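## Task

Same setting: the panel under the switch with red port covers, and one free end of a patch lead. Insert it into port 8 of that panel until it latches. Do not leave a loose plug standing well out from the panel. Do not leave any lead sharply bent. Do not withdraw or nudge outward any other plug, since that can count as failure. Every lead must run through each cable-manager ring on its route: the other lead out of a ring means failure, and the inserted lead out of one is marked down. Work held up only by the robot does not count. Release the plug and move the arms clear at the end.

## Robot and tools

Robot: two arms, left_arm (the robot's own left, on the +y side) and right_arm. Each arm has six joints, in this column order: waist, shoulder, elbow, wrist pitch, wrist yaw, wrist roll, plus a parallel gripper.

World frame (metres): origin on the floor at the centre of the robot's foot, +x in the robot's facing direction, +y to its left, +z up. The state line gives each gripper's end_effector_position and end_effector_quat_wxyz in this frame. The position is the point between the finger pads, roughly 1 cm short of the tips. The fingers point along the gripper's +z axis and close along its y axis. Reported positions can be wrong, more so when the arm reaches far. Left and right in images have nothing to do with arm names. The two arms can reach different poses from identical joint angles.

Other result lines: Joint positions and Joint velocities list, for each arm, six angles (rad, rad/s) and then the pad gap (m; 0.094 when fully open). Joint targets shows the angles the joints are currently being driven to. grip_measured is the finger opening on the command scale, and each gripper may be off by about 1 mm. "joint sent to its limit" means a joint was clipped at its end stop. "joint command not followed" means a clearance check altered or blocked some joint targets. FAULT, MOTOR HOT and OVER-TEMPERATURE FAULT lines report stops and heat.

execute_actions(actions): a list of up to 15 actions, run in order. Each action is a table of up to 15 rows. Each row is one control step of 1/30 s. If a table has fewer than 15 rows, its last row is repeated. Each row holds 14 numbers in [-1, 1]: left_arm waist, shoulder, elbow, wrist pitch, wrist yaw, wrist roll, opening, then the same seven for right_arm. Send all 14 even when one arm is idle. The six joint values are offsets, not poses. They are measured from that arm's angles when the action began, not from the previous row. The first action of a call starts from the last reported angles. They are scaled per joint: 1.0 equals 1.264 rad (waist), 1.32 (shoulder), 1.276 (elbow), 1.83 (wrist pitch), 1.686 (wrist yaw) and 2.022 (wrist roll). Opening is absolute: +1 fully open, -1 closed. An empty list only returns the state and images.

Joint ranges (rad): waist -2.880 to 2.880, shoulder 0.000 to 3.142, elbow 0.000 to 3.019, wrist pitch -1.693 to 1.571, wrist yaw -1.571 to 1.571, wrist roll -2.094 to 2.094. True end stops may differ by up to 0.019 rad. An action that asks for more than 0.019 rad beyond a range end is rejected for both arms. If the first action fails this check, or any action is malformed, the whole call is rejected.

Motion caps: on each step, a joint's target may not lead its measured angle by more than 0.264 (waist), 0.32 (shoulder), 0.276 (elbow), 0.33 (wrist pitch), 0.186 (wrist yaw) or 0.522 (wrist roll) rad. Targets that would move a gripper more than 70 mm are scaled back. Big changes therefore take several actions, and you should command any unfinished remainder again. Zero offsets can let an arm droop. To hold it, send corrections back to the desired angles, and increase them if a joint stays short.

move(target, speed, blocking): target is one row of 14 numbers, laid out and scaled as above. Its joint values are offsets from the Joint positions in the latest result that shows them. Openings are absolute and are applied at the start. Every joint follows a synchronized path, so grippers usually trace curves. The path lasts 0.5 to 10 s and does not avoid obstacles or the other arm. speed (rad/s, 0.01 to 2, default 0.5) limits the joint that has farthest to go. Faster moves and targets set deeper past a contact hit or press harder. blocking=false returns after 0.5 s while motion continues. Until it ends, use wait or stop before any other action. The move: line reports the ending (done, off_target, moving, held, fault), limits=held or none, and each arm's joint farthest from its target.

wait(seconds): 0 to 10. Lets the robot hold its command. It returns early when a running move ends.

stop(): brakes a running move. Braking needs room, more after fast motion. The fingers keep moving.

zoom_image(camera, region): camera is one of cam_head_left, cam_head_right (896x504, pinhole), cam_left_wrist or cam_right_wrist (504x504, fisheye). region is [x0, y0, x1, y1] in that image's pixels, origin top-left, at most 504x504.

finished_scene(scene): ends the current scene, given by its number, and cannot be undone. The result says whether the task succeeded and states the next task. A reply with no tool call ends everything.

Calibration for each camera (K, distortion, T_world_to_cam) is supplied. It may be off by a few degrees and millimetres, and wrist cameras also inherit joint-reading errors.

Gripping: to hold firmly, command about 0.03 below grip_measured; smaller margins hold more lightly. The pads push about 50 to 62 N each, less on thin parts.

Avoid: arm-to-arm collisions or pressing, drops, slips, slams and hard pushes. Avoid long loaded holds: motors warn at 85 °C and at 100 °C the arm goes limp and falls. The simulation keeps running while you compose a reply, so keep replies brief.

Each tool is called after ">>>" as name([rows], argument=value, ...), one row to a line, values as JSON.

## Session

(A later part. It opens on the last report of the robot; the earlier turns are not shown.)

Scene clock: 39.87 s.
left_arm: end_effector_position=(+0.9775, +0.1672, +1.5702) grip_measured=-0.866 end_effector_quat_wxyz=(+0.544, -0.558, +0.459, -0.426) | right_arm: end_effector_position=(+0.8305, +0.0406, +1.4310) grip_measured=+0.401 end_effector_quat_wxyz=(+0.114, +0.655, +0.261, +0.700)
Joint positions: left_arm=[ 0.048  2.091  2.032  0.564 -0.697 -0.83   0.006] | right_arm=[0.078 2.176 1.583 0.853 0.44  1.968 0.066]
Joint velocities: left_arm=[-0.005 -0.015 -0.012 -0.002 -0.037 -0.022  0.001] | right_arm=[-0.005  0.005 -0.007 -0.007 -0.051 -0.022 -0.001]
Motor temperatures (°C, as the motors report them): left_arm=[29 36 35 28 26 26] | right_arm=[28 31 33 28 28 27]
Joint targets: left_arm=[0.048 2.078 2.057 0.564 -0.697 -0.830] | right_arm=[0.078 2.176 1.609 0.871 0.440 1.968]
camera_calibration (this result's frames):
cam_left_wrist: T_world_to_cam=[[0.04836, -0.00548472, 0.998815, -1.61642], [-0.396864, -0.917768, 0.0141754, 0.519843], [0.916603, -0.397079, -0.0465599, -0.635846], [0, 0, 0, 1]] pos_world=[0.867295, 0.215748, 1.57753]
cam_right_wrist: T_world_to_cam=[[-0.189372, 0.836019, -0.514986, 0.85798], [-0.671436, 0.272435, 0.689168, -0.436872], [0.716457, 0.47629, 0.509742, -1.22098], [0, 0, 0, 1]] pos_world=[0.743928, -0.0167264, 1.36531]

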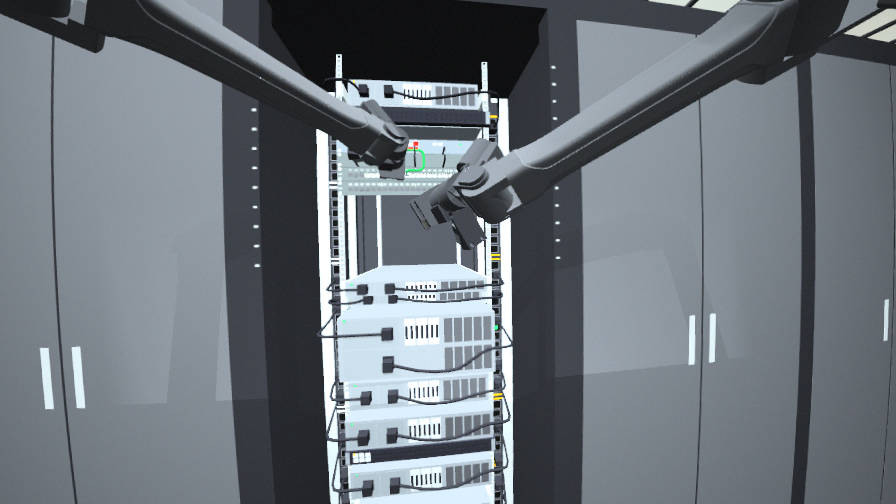

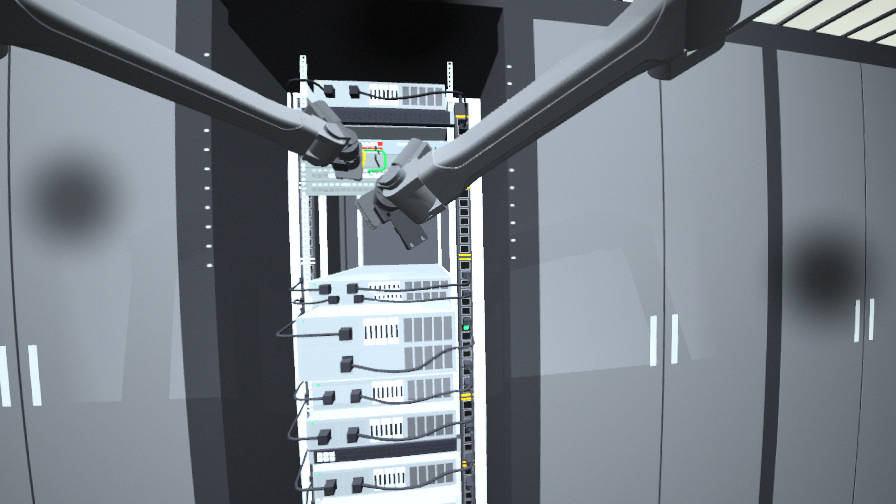

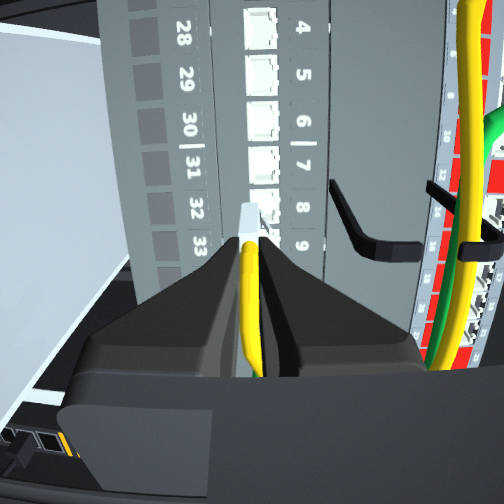

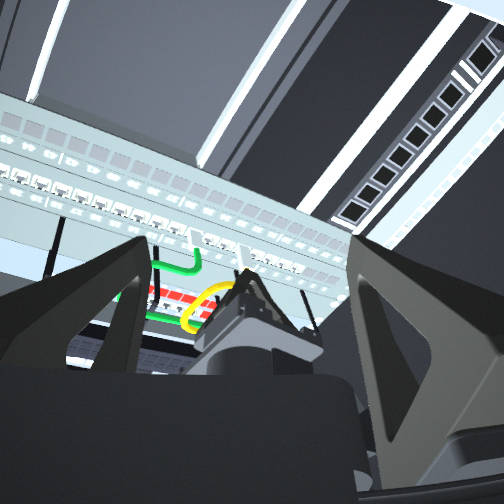

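>>> execute_actions([
  [[-0.0244,0.013,0.0472,0.0113,-0.006,0.0113,-0.865,0,0,0.02,0.01,0,0,0.4],[-0.025,0.0162,0.0513,0.0149,-0.009,0.0137,-0.865,0,0,0.02,0.01,0,0,0.4],[-0.0257,0.0194,0.0553,0.0185,-0.012,0.0162,-0.865,0,0,0.02,0.01,0,0,0.4],[-0.0264,0.0226,0.0594,0.0221,-0.015,0.0186,-0.865,0,0,0.02,0.01,0,0,0.4],[-0.027,0.0258,0.0635,0.0257,-0.018,0.021,-0.865,0,0,0.02,0.01,0,0,0.4],[-0.0277,0.0289,0.0676,0.0293,-0.021,0.0234,-0.865,0,0,0.02,0.01,0,0,0.4],[-0.0284,0.0321,0.0717,0.0329,-0.024,0.0258,-0.865,0,0,0.02,0.01,0,0,0.4],[-0.029,0.0353,0.0757,0.0365,-0.027,0.0283,-0.865,0,0,0.02,0.01,0,0,0.4],[-0.0297,0.0385,0.0798,0.0401,-0.03,0.0307,-0.865,0,0,0.02,0.01,0,0,0.4],[-0.0304,0.0417,0.0839,0.0437,-0.0332,0.0331,-0.865,0,0,0.02,0.01,0,0,0.4]],
])

>>> wait(seconds=0.3)

>>> zoom_image(camera="cam_right_wrist", region=[180, 210, 280, 310])

Scene clock: 41.23 s.
left_arm: end_effector_position=(+0.9774, +0.1614, +1.5690) grip_measured=-0.866 end_effector_quat_wxyz=(+0.557, -0.570, +0.443, -0.410) | right_arm: end_effector_position=(+0.8305, +0.0406, +1.4310) grip_measured=+0.401 end_effector_quat_wxyz=(+0.114, +0.655, +0.261, +0.700)
Joint positions: left_arm=[ 0.036  2.137  2.079  0.623 -0.748 -0.786  0.006] | right_arm=[0.078 2.176 1.583 0.853 0.44  1.968 0.066]
Joint velocities: left_arm=[-0.024  0.015 -0.012 -0.002 -0.022  0.11   0.   ] | right_arm=[-0.005  0.005 -0.007  0.012 -0.081 -0.066  0.001]
Motor temperatures (°C, as the motors report them): left_arm=[29 36 35 28 26 26] | right_arm=[28 31 33 28 28 27]
Joint targets: left_arm=[0.010 2.146 2.139 0.644 -0.753 -0.763] | right_arm=[0.078 2.176 1.609 0.871 0.440 1.968]
camera_calibration (this result's frames):
cam_left_wrist: T_world_to_cam=[[0.0466525, -0.00517078, 0.998898, -1.61375], [-0.342814, -0.939337, 0.0111483, 0.469856], [0.938244, -0.342956, -0.0455951, -0.669533], [0, 0, 0, 1]] pos_world=[0.864544, 0.203389, 1.5762]
cam_right_wrist: T_world_to_cam=[[-0.189372, 0.836019, -0.514986, 0.85798], [-0.671436, 0.272435, 0.689168, -0.436872], [0.716457, 0.47629, 0.509742, -1.22098], [0, 0, 0, 1]] pos_world=[0.743928, -0.0167264, 1.36531]

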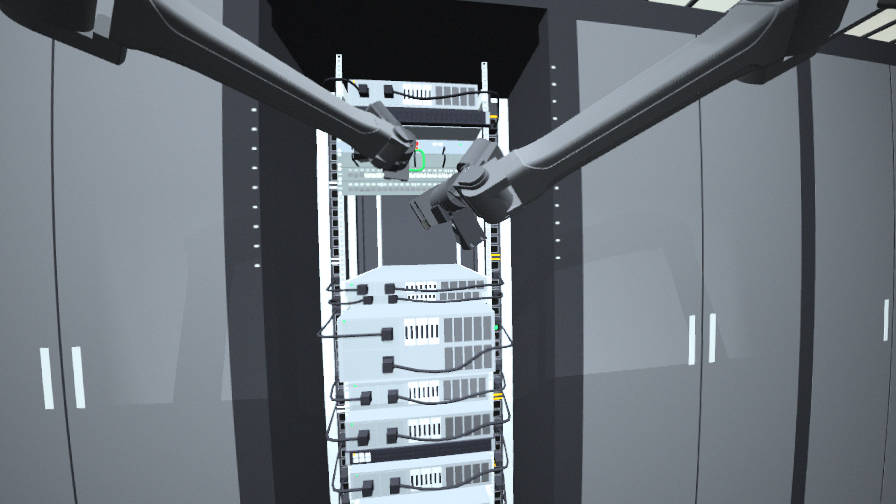

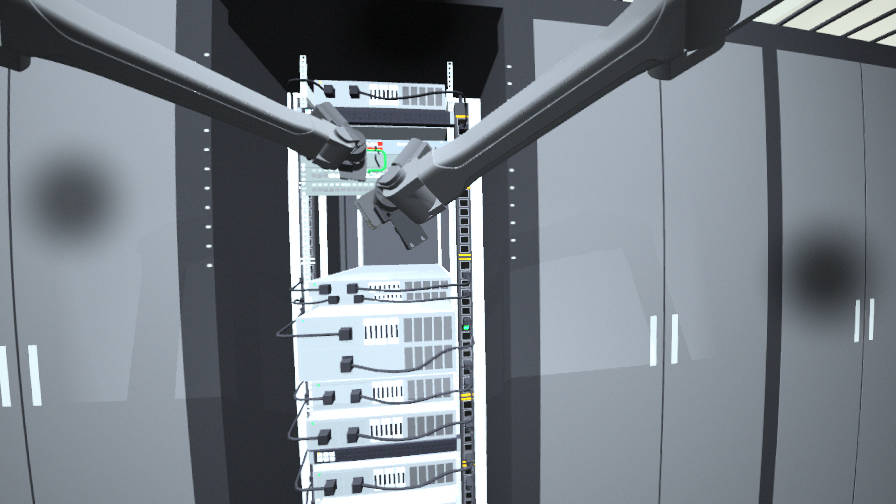

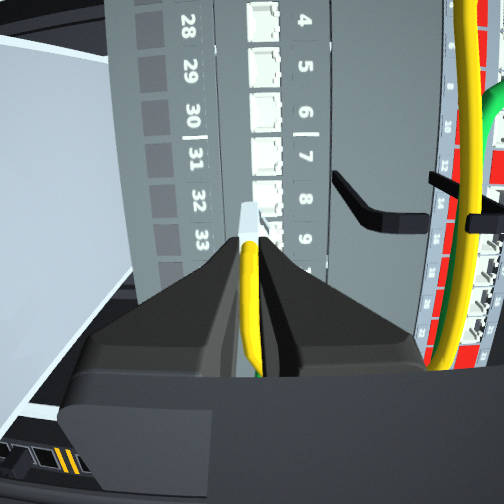

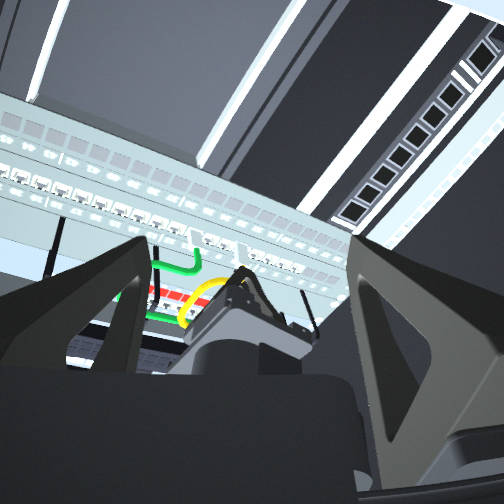

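Scene clock: 41.53 s.
left_arm: end_effector_position=(+0.9773, +0.1608, +1.5693) grip_measured=-0.866 end_effector_quat_wxyz=(+0.558, -0.570, +0.443, -0.409) | right_arm: end_effector_position=(+0.8305, +0.0406, +1.4310) grip_measured=+0.401 end_effector_quat_wxyz=(+0.114, +0.655, +0.261, +0.700)
Joint positions: left_arm=[ 0.035  2.138  2.08   0.624 -0.749 -0.781  0.006] | right_arm=[0.078 2.176 1.583 0.853 0.44  1.968 0.066]
Joint velocities: left_arm=[ 0.005 -0.015  0.012 -0.022  0.051 -0.007 -0.001] | right_arm=[-0.015 -0.005  0.017 -0.002  0.022 -0.037 -0.   ]
Motor temperatures (°C, as the motors report them): left_arm=[29 36 35 28 26 26] | right_arm=[28 31 33 28 28 27]
Joint targets: left_arm=[0.010 2.146 2.139 0.644 -0.753 -0.763] | right_arm=[0.078 2.176 1.609 0.871 0.440 1.968]
wait: 0.30 s; no rest
camera_calibration (this result's frames):
cam_left_wrist: T_world_to_cam=[[0.0468874, -0.00886699, 0.998861, -1.61358], [-0.342591, -0.939453, 0.00774191, 0.47443], [0.938314, -0.342564, -0.0470862, -0.667375], [0, 0, 0, 1]] pos_world=[0.864399, 0.202778, 1.57664]
cam_right_wrist: T_world_to_cam=[[-0.189372, 0.836019, -0.514986, 0.85798], [-0.671436, 0.272435, 0.689168, -0.436872], [0.716457, 0.47629, 0.509742, -1.22098], [0, 0, 0, 1]] pos_world=[0.743928, -0.0167264, 1.36531]

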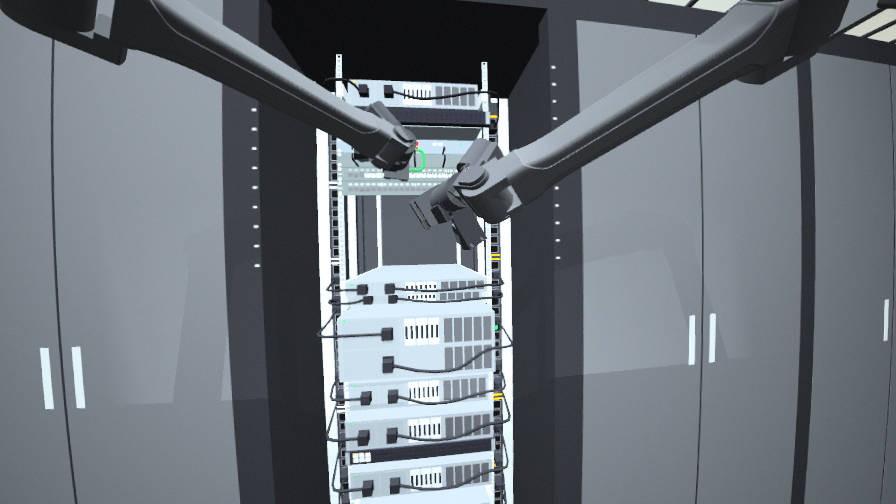

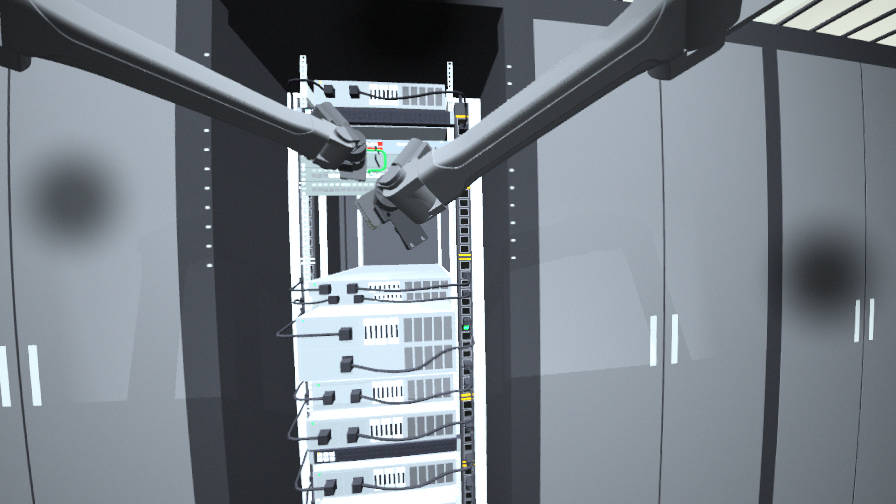

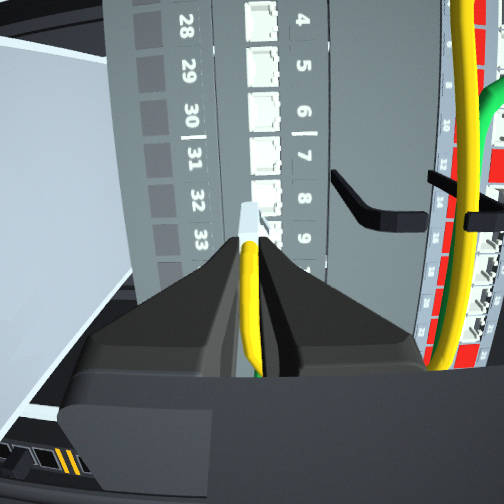

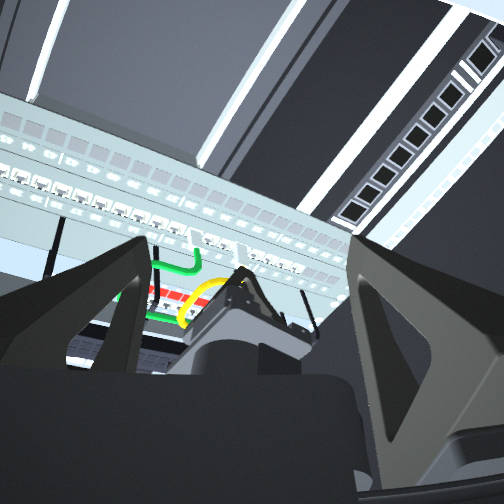

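Region (180, 210, 280, 310) of cam_right_wrist's 504x504 image, scaled by 5.040, with more detail than that image has.

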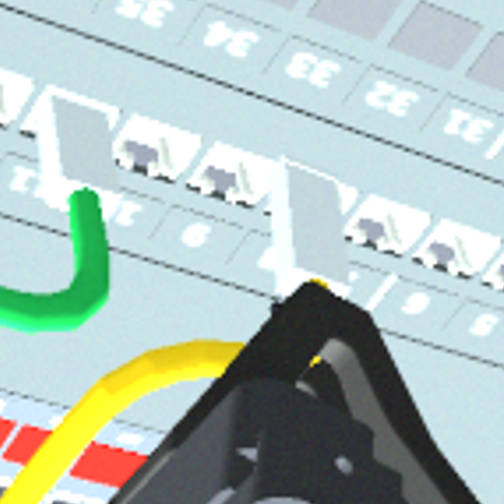

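>>> execute_actions([
  [[-0.0195,0.0098,0.0504,0.0147,-0.0054,0.0113,-0.84,0,0,0.02,0.01,0,0,0.4],[-0.02,0.0128,0.0546,0.0184,-0.0084,0.0137,-0.84,0,0,0.02,0.01,0,0,0.4],[-0.0204,0.0158,0.0588,0.0222,-0.0115,0.0162,-0.84,0,0,0.02,0.01,0,0,0.4],[-0.0209,0.0188,0.063,0.0259,-0.0145,0.0186,-0.84,0,0,0.02,0.01,0,0,0.4],[-0.0214,0.0218,0.0672,0.0297,-0.0175,0.021,-0.84,0,0,0.02,0.01,0,0,0.4],[-0.0218,0.0247,0.0714,0.0334,-0.0205,0.0234,-0.84,0,0,0.02,0.01,0,0,0.4],[-0.0223,0.0277,0.0756,0.0372,-0.0235,0.0258,-0.84,0,0,0.02,0.01,0,0,0.4],[-0.0228,0.0307,0.0798,0.0409,-0.0266,0.0283,-0.84,0,0,0.02,0.01,0,0,0.4],[-0.0232,0.0337,0.084,0.0447,-0.0296,0.0307,-0.84,0,0,0.02,0.01,0,0,0.4],[-0.0237,0.0367,0.0882,0.0484,-0.0326,0.0331,-0.84,0,0,0.02,0.01,0,0,0.4]],
  [[-0.0195,0.0098,0.0504,0.0147,-0.0054,0.0113,-0.84,0,0,0.02,0.01,0,0,0.4],[-0.02,0.0128,0.0546,0.0184,-0.0084,0.0137,-0.84,0,0,0.02,0.01,0,0,0.4],[-0.0204,0.0158,0.0588,0.0222,-0.0115,0.0162,-0.84,0,0,0.02,0.01,0,0,0.4],[-0.0209,0.0188,0.063,0.0259,-0.0145,0.0186,-0.84,0,0,0.02,0.01,0,0,0.4],[-0.0214,0.0218,0.0672,0.0297,-0.0175,0.021,-0.84,0,0,0.02,0.01,0,0,0.4],[-0.0218,0.0247,0.0714,0.0334,-0.0205,0.0234,-0.84,0,0,0.02,0.01,0,0,0.4],[-0.0223,0.0277,0.0756,0.0372,-0.0235,0.0258,-0.84,0,0,0.02,0.01,0,0,0.4],[-0.0228,0.0307,0.0798,0.0409,-0.0266,0.0283,-0.84,0,0,0.02,0.01,0,0,0.4],[-0.0232,0.0337,0.084,0.0447,-0.0296,0.0307,-0.84,0,0,0.02,0.01,0,0,0.4],[-0.0237,0.0367,0.0882,0.0484,-0.0326,0.035,-0.84,0,0,0.02,0.01,0,0,0.4]],
])

>>> wait(seconds=0.3)

>>> zoom_image(camera="cam_right_wrist", region=[180, 210, 280, 310])

>>> zoom_image(camera="cam_left_wrist", region=[170, 130, 330, 290])

Scene clock: 44.27 s.
left_arm: end_effector_position=(+0.9784, +0.1775, +1.5744) grip_measured=-0.841 end_effector_quat_wxyz=(+0.585, -0.605, +0.388, -0.375) | right_arm: end_effector_position=(+0.8305, +0.0406, +1.4310) grip_measured=+0.401 end_effector_quat_wxyz=(+0.114, +0.655, +0.261, +0.700)
Joint positions: left_arm=[ 0.032  2.211  2.188  0.762 -0.851 -0.691  0.007] | right_arm=[0.078 2.176 1.583 0.853 0.44  1.968 0.066]
Joint velocities: left_arm=[-0.005  0.024  0.022 -0.002 -0.081 -0.037 -0.001] | right_arm=[-0.005 -0.005  0.007  0.007  0.007 -0.007 -0.   ]
Motor temperatures (°C, as the motors report them): left_arm=[29 36 36 28 26 26] | right_arm=[28 31 33 28 28 27]
Joint targets: left_arm=[0.005 2.222 2.247 0.782 -0.855 -0.667] | right_arm=[0.078 2.176 1.609 0.871 0.440 1.968]
camera_calibration (this result's frames):
cam_left_wrist: T_world_to_cam=[[0.0287143, 0.0209169, 0.999369, -1.60686], [-0.193781, -0.980698, 0.0260939, 0.323326], [0.980624, -0.194408, -0.0241068, -0.766367], [0, 0, 0, 1]] pos_world=[0.860313, 0.201708, 1.57893]
cam_right_wrist: T_world_to_cam=[[-0.189372, 0.836019, -0.514986, 0.85798], [-0.671436, 0.272435, 0.689168, -0.436872], [0.716457, 0.47629, 0.509742, -1.22098], [0, 0, 0, 1]] pos_world=[0.743928, -0.0167264, 1.36531]

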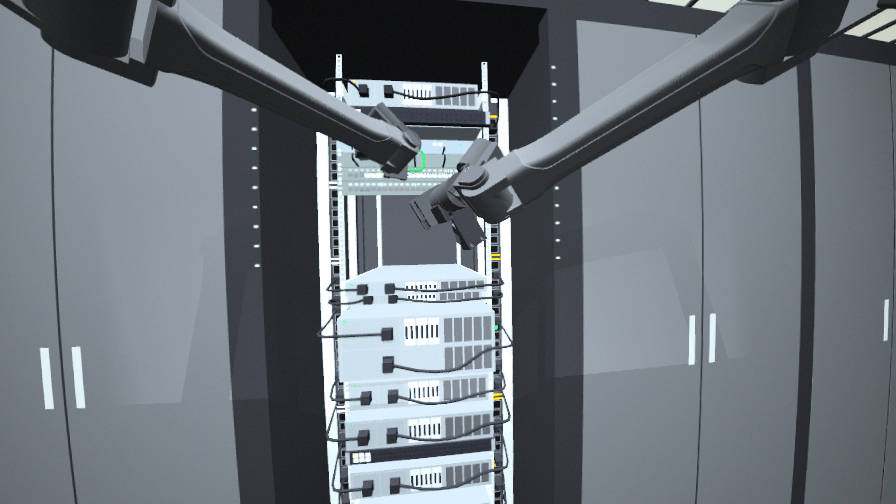

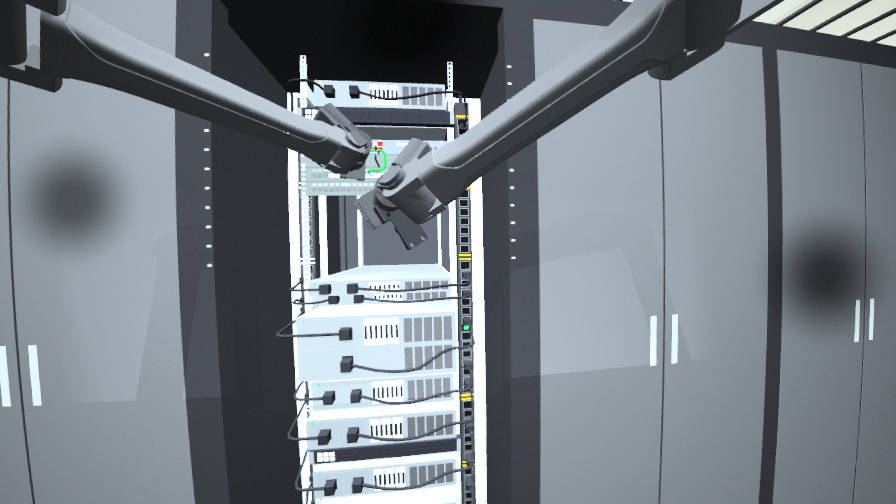

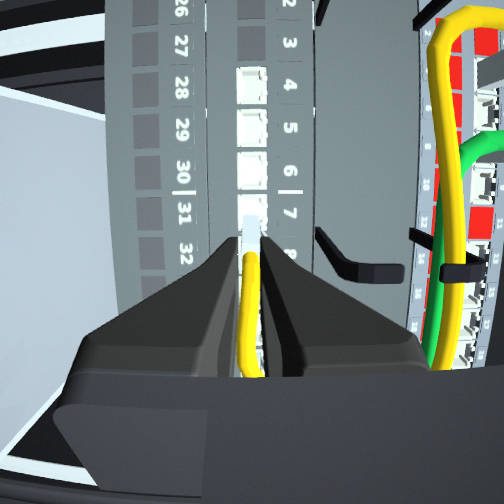

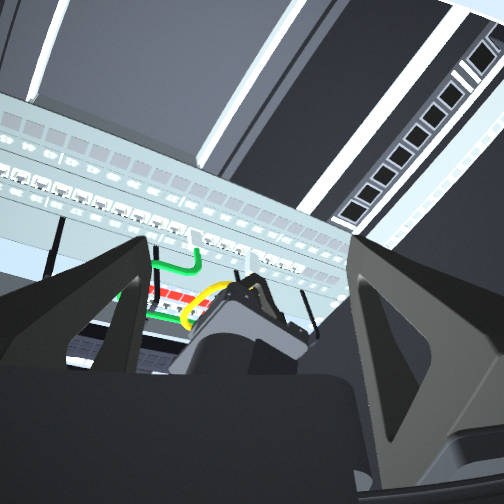

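Scene clock: 44.57 s.
left_arm: end_effector_position=(+0.9784, +0.1770, +1.5737) grip_measured=-0.841 end_effector_quat_wxyz=(+0.586, -0.604, +0.390, -0.373) | right_arm: end_effector_position=(+0.8305, +0.0406, +1.4310) grip_measured=+0.401 end_effector_quat_wxyz=(+0.114, +0.655, +0.261, +0.700)
Joint positions: left_arm=[ 0.032  2.213  2.188  0.763 -0.851 -0.685  0.007] | right_arm=[0.078 2.176 1.583 0.853 0.44  1.968 0.066]
Joint velocities: left_arm=[-0.005 -0.005 -0.017  0.017 -0.022 -0.007 -0.   ] | right_arm=[ 0.005  0.005 -0.007 -0.002 -0.037 -0.007  0.   ]
Motor temperatures (°C, as the motors report them): left_arm=[29 36 36 28 26 26] | right_arm=[28 31 33 28 28 27]
Joint targets: left_arm=[0.005 2.223 2.247 0.781 -0.855 -0.667] | right_arm=[0.078 2.176 1.609 0.871 0.440 1.968]
wait: 0.30 s; no rest
camera_calibration (this result's frames):
cam_left_wrist: T_world_to_cam=[[0.0312639, 0.0153713, 0.999393, -1.60775], [-0.193925, -0.980788, 0.0211517, 0.330793], [0.980518, -0.194468, -0.0276824, -0.760724], [0, 0, 0, 1]] pos_world=[0.860317, 0.201215, 1.57872]
cam_right_wrist: T_world_to_cam=[[-0.189372, 0.836019, -0.514986, 0.85798], [-0.671436, 0.272435, 0.689168, -0.436872], [0.716457, 0.47629, 0.509742, -1.22098], [0, 0, 0, 1]] pos_world=[0.743928, -0.0167264, 1.36531]

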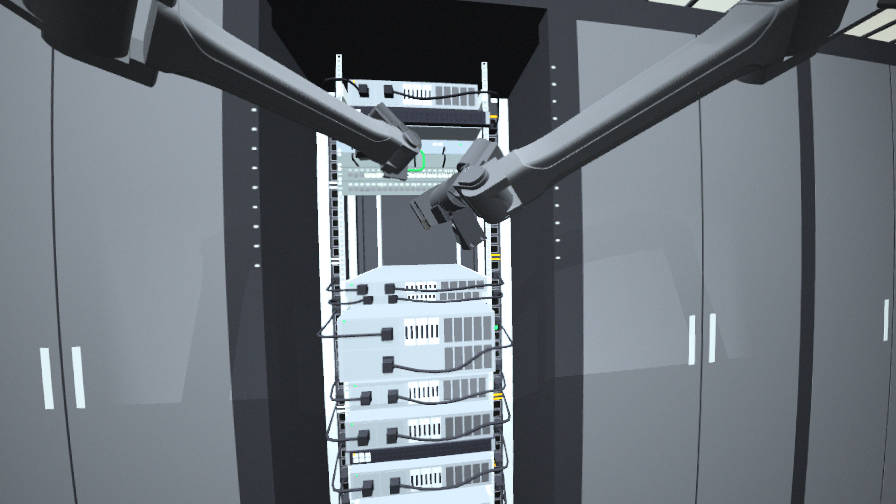

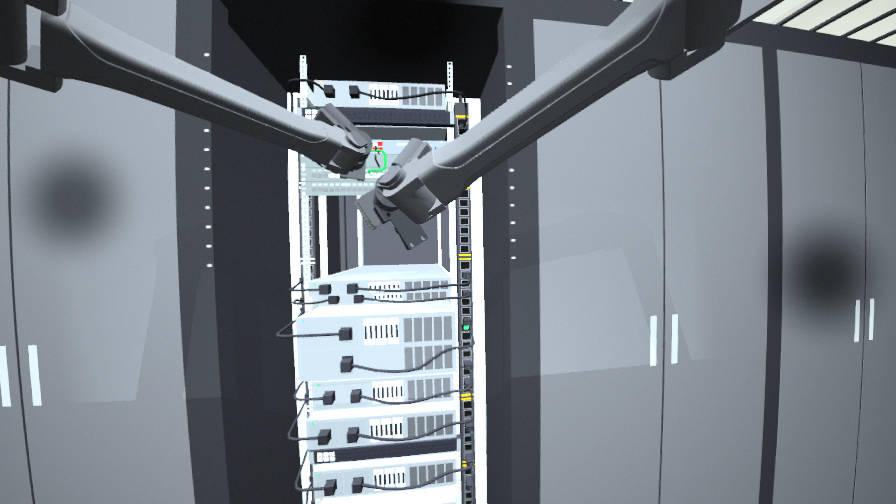

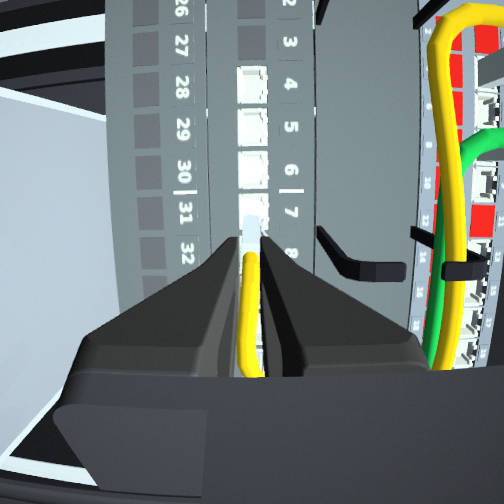

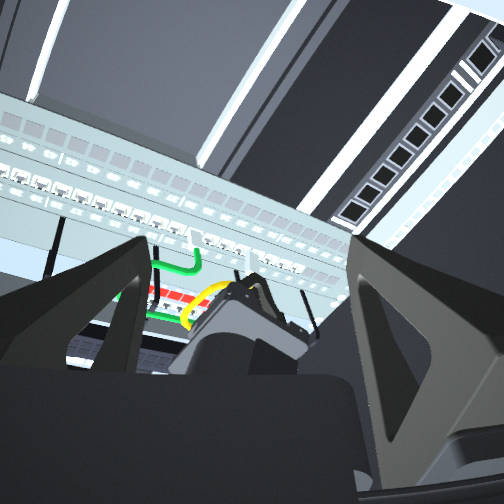

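Region (180, 210, 280, 310) of cam_right_wrist's 504x504 image, scaled by 5.040, with more detail than that image has.

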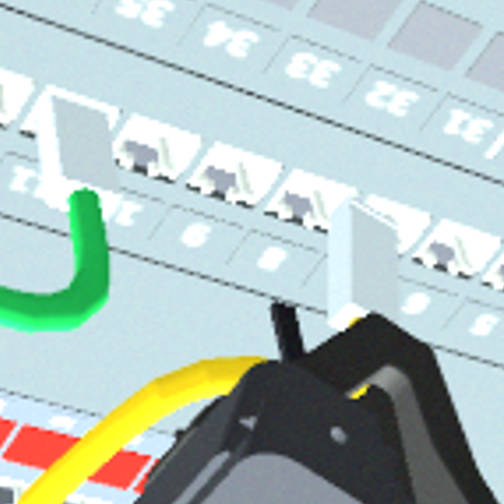

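Region (170, 130, 330, 290) of cam_left_wrist's 504x504 image, scaled by 3.150, with more detail than that image has.

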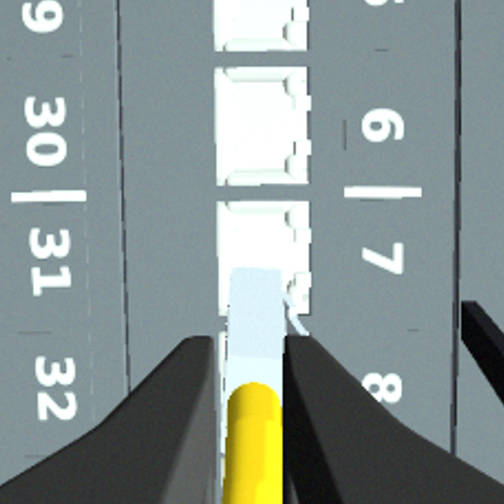

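>>> execute_actions([
  [[-0.0226,0.0106,0.0508,0.0122,-0.0039,0.0111,-0.75,0,0,0.02,0.01,0,0,0.4],[-0.0231,0.0136,0.0555,0.0141,-0.0055,0.0133,-0.75,0,0,0.02,0.01,0,0,0.4],[-0.0236,0.0166,0.0601,0.0159,-0.007,0.0154,-0.75,0,0,0.02,0.01,0,0,0.4],[-0.024,0.0196,0.0647,0.0178,-0.0086,0.0176,-0.75,0,0,0.02,0.01,0,0,0.4],[-0.0245,0.0227,0.0694,0.0196,-0.0101,0.0198,-0.75,0,0,0.02,0.01,0,0,0.4],[-0.025,0.0257,0.074,0.0214,-0.0116,0.022,-0.75,0,0,0.02,0.01,0,0,0.4],[-0.0254,0.0287,0.0786,0.0233,-0.0132,0.0242,-0.75,0,0,0.02,0.01,0,0,0.4],[-0.0259,0.0317,0.0832,0.0251,-0.0147,0.0263,-0.75,0,0,0.02,0.01,0,0,0.4],[-0.0263,0.0347,0.0879,0.027,-0.0163,0.0285,-0.75,0,0,0.02,0.01,0,0,0.4],[-0.0268,0.0377,0.0925,0.0288,-0.0178,0.0307,-0.75,0,0,0.02,0.01,0,0,0.4]],
  [[-0.0226,0.0106,0.0508,0.0122,-0.0039,0.0111,-0.75,0,0,0.02,0.01,0,0,0.4],[-0.0231,0.0136,0.0555,0.0141,-0.0055,0.0133,-0.75,0,0,0.02,0.01,0,0,0.4],[-0.0236,0.0166,0.0601,0.0159,-0.007,0.0154,-0.75,0,0,0.02,0.01,0,0,0.4],[-0.024,0.0196,0.0647,0.0178,-0.0086,0.0176,-0.75,0,0,0.02,0.01,0,0,0.4],[-0.0245,0.0227,0.0694,0.0196,-0.0101,0.0198,-0.75,0,0,0.02,0.01,0,0,0.4],[-0.025,0.0257,0.074,0.0214,-0.0116,0.022,-0.75,0,0,0.02,0.01,0,0,0.4],[-0.0254,0.0287,0.0786,0.0233,-0.0132,0.0242,-0.75,0,0,0.02,0.01,0,0,0.4],[-0.0259,0.0317,0.0832,0.0251,-0.0147,0.0263,-0.75,0,0,0.02,0.01,0,0,0.4],[-0.0263,0.0347,0.0879,0.027,-0.0163,0.0285,-0.75,0,0,0.02,0.01,0,0,0.4],[-0.0268,0.0377,0.0925,0.0288,-0.0178,0.0307,-0.75,0,0,0.02,0.01,0,0,0.4]],
])

>>> wait(seconds=0.3)

>>> zoom_image(camera="cam_right_wrist", region=[180, 210, 280, 310])

>>> zoom_image(camera="cam_left_wrist", region=[170, 130, 330, 290])

Scene clock: 47.90 s.
left_arm: end_effector_position=(+0.9796, +0.1833, +1.5845) grip_measured=-0.752 end_effector_quat_wxyz=(+0.602, -0.622, +0.355, -0.354) | right_arm: end_effector_position=(+0.8305, +0.0406, +1.4310) grip_measured=+0.401 end_effector_quat_wxyz=(+0.114, +0.655, +0.261, +0.700)
Joint positions: left_arm=[ 0.024  2.283  2.313  0.835 -0.903 -0.606  0.012] | right_arm=[0.078 2.176 1.583 0.853 0.44  1.968 0.066]
Joint velocities: left_arm=[-0.024 -0.005 -0.007  0.007 -0.022  0.007 -0.001] | right_arm=[-0.015 -0.015  0.002 -0.007  0.022  0.007 -0.001]
Motor temperatures (°C, as the motors report them): left_arm=[29 36 36 28 26 26] | right_arm=[28 32 33 28 28 27]
Joint targets: left_arm=[-0.007 2.295 2.370 0.852 -0.907 -0.583] | right_arm=[0.078 2.176 1.609 0.871 0.440 1.968]
camera_calibration (this result's frames):
cam_left_wrist: T_world_to_cam=[[0.0117617, 0.0318552, 0.999423, -1.60257], [-0.105251, -0.993901, 0.0329179, 0.233807], [0.994376, -0.105577, -0.00833721, -0.820926], [0, 0, 0, 1]] pos_world=[0.859766, 0.19676, 1.58711]
cam_right_wrist: T_world_to_cam=[[-0.189372, 0.836019, -0.514986, 0.85798], [-0.671436, 0.272435, 0.689168, -0.436872], [0.716457, 0.47629, 0.509742, -1.22098], [0, 0, 0, 1]] pos_world=[0.743928, -0.0167264, 1.36531]

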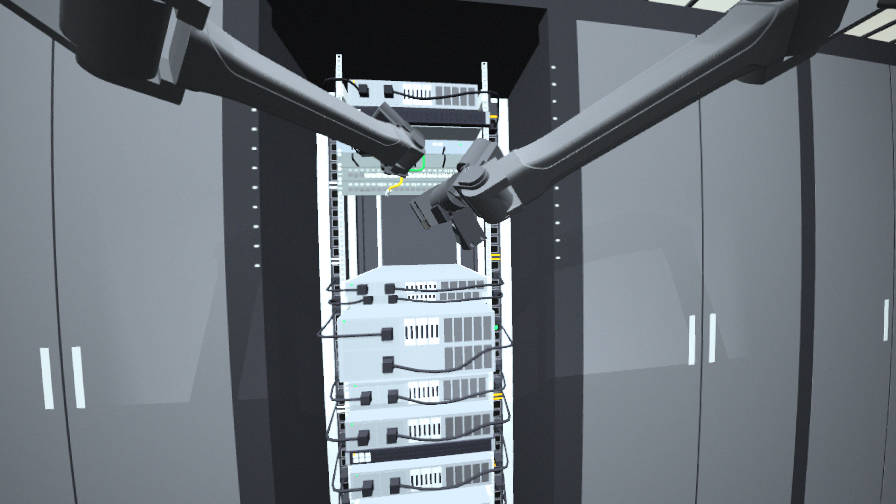

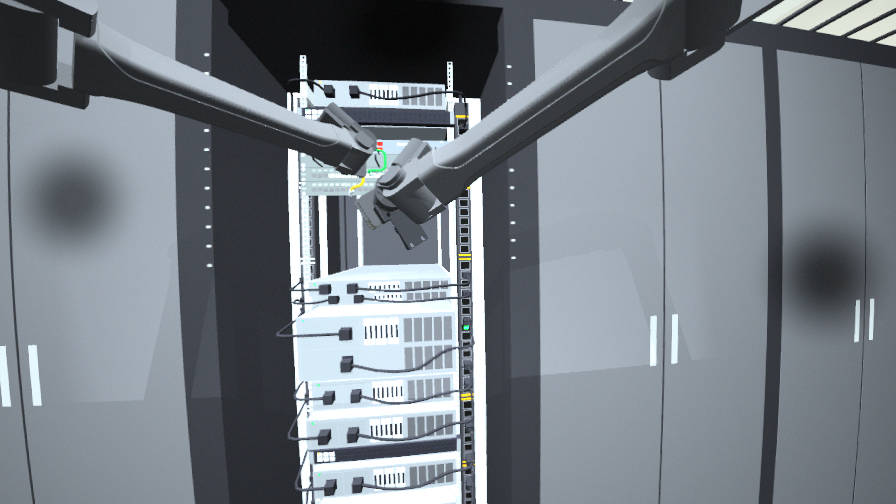

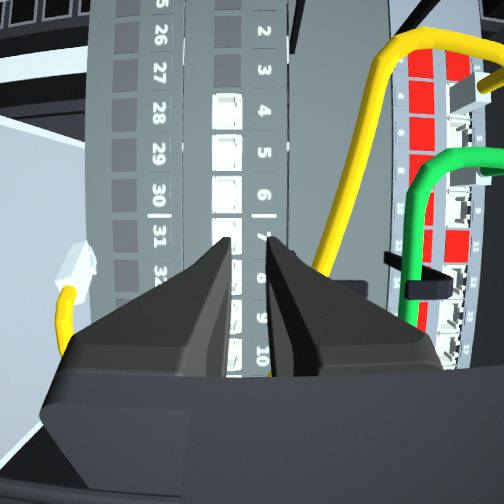

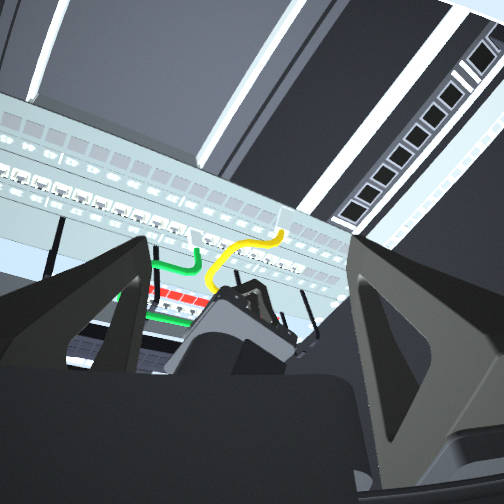

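Scene clock: 48.20 s.
left_arm: end_effector_position=(+0.9792, +0.1825, +1.5847) grip_measured=-0.752 end_effector_quat_wxyz=(+0.602, -0.621, +0.356, -0.353) | right_arm: end_effector_position=(+0.8305, +0.0406, +1.4310) grip_measured=+0.401 end_effector_quat_wxyz=(+0.114, +0.655, +0.261, +0.700)
Joint positions: left_arm=[ 0.023  2.283  2.313  0.836 -0.904 -0.602  0.012] | right_arm=[0.078 2.176 1.583 0.853 0.44  1.968 0.066]
Joint velocities: left_arm=[-0.005  0.005 -0.007 -0.007  0.007 -0.037 -0.   ] | right_arm=[-0.005 -0.015 -0.027 -0.007 -0.022 -0.037  0.001]
Motor temperatures (°C, as the motors report them): left_arm=[29 36 36 28 26 26] | right_arm=[28 32 33 28 28 27]
Joint targets: left_arm=[-0.006 2.295 2.370 0.852 -0.907 -0.583] | right_arm=[0.078 2.176 1.609 0.871 0.440 1.968]
wait: 0.30 s; no rest
camera_calibration (this result's frames):
cam_left_wrist: T_world_to_cam=[[0.0140499, 0.0284181, 0.999497, -1.60448], [-0.105641, -0.993959, 0.0297457, 0.238393], [0.994305, -0.106006, -0.0109629, -0.816284], [0, 0, 0, 1]] pos_world=[0.859362, 0.196018, 1.58763]
cam_right_wrist: T_world_to_cam=[[-0.189372, 0.836019, -0.514986, 0.85798], [-0.671436, 0.272435, 0.689168, -0.436872], [0.716457, 0.47629, 0.509742, -1.22098], [0, 0, 0, 1]] pos_world=[0.743928, -0.0167264, 1.36531]

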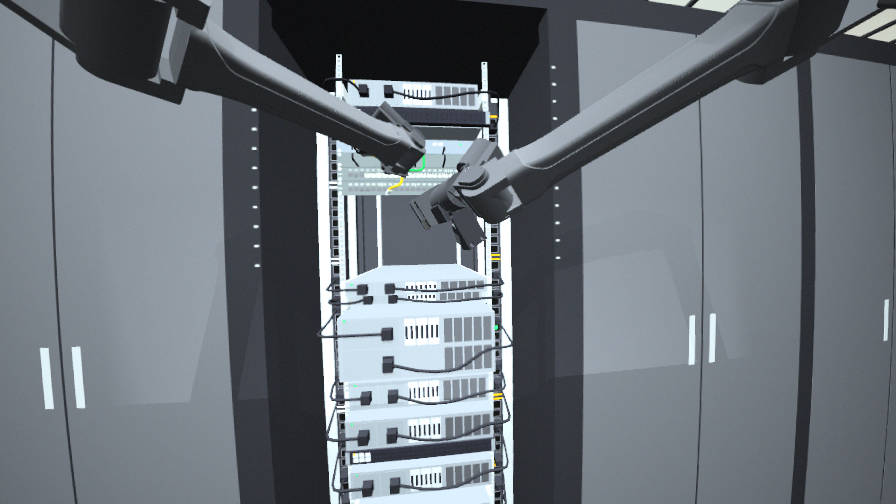

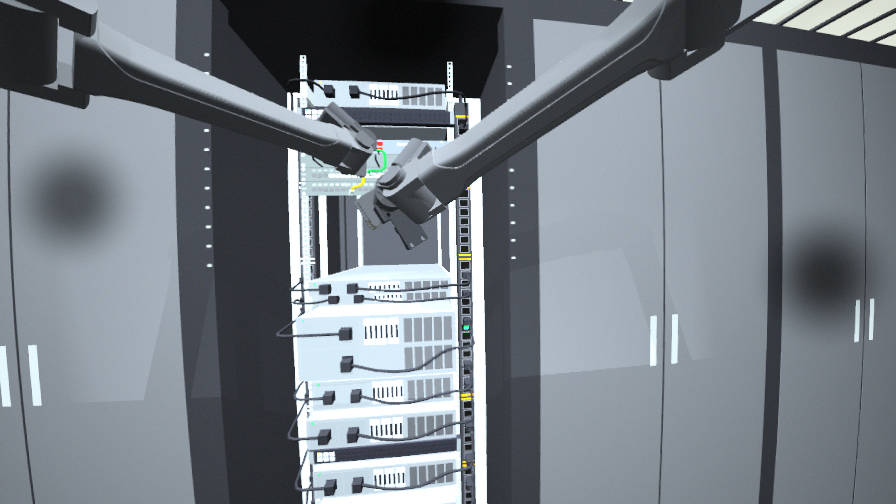

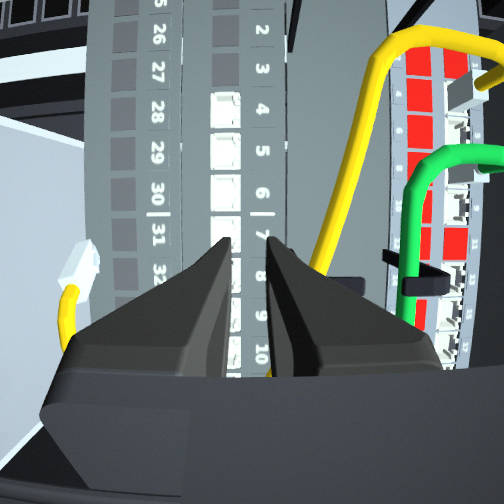

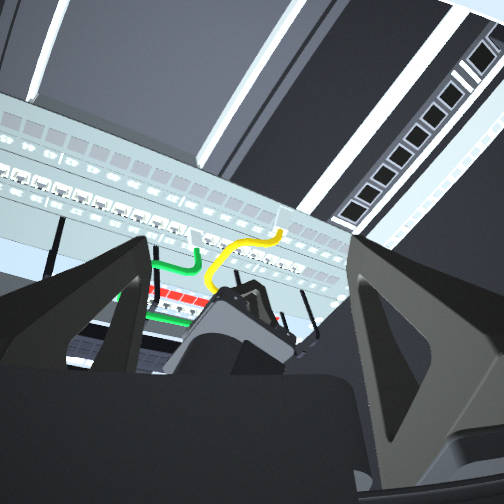

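Region (180, 210, 280, 310) of cam_right_wrist's 504x504 image, scaled by 5.040, with more detail than that image has.

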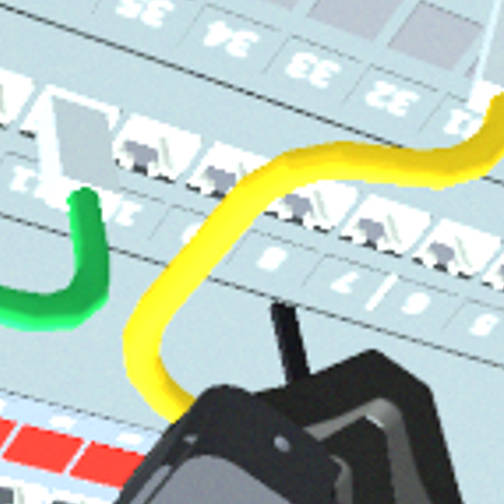

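Region (170, 130, 330, 290) of cam_left_wrist's 504x504 image, scaled by 3.150, with more detail than that image has.

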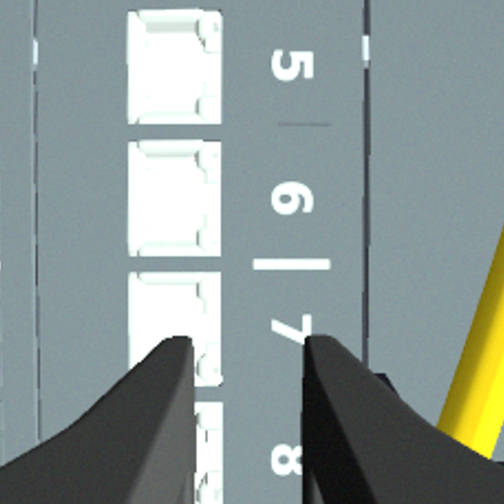

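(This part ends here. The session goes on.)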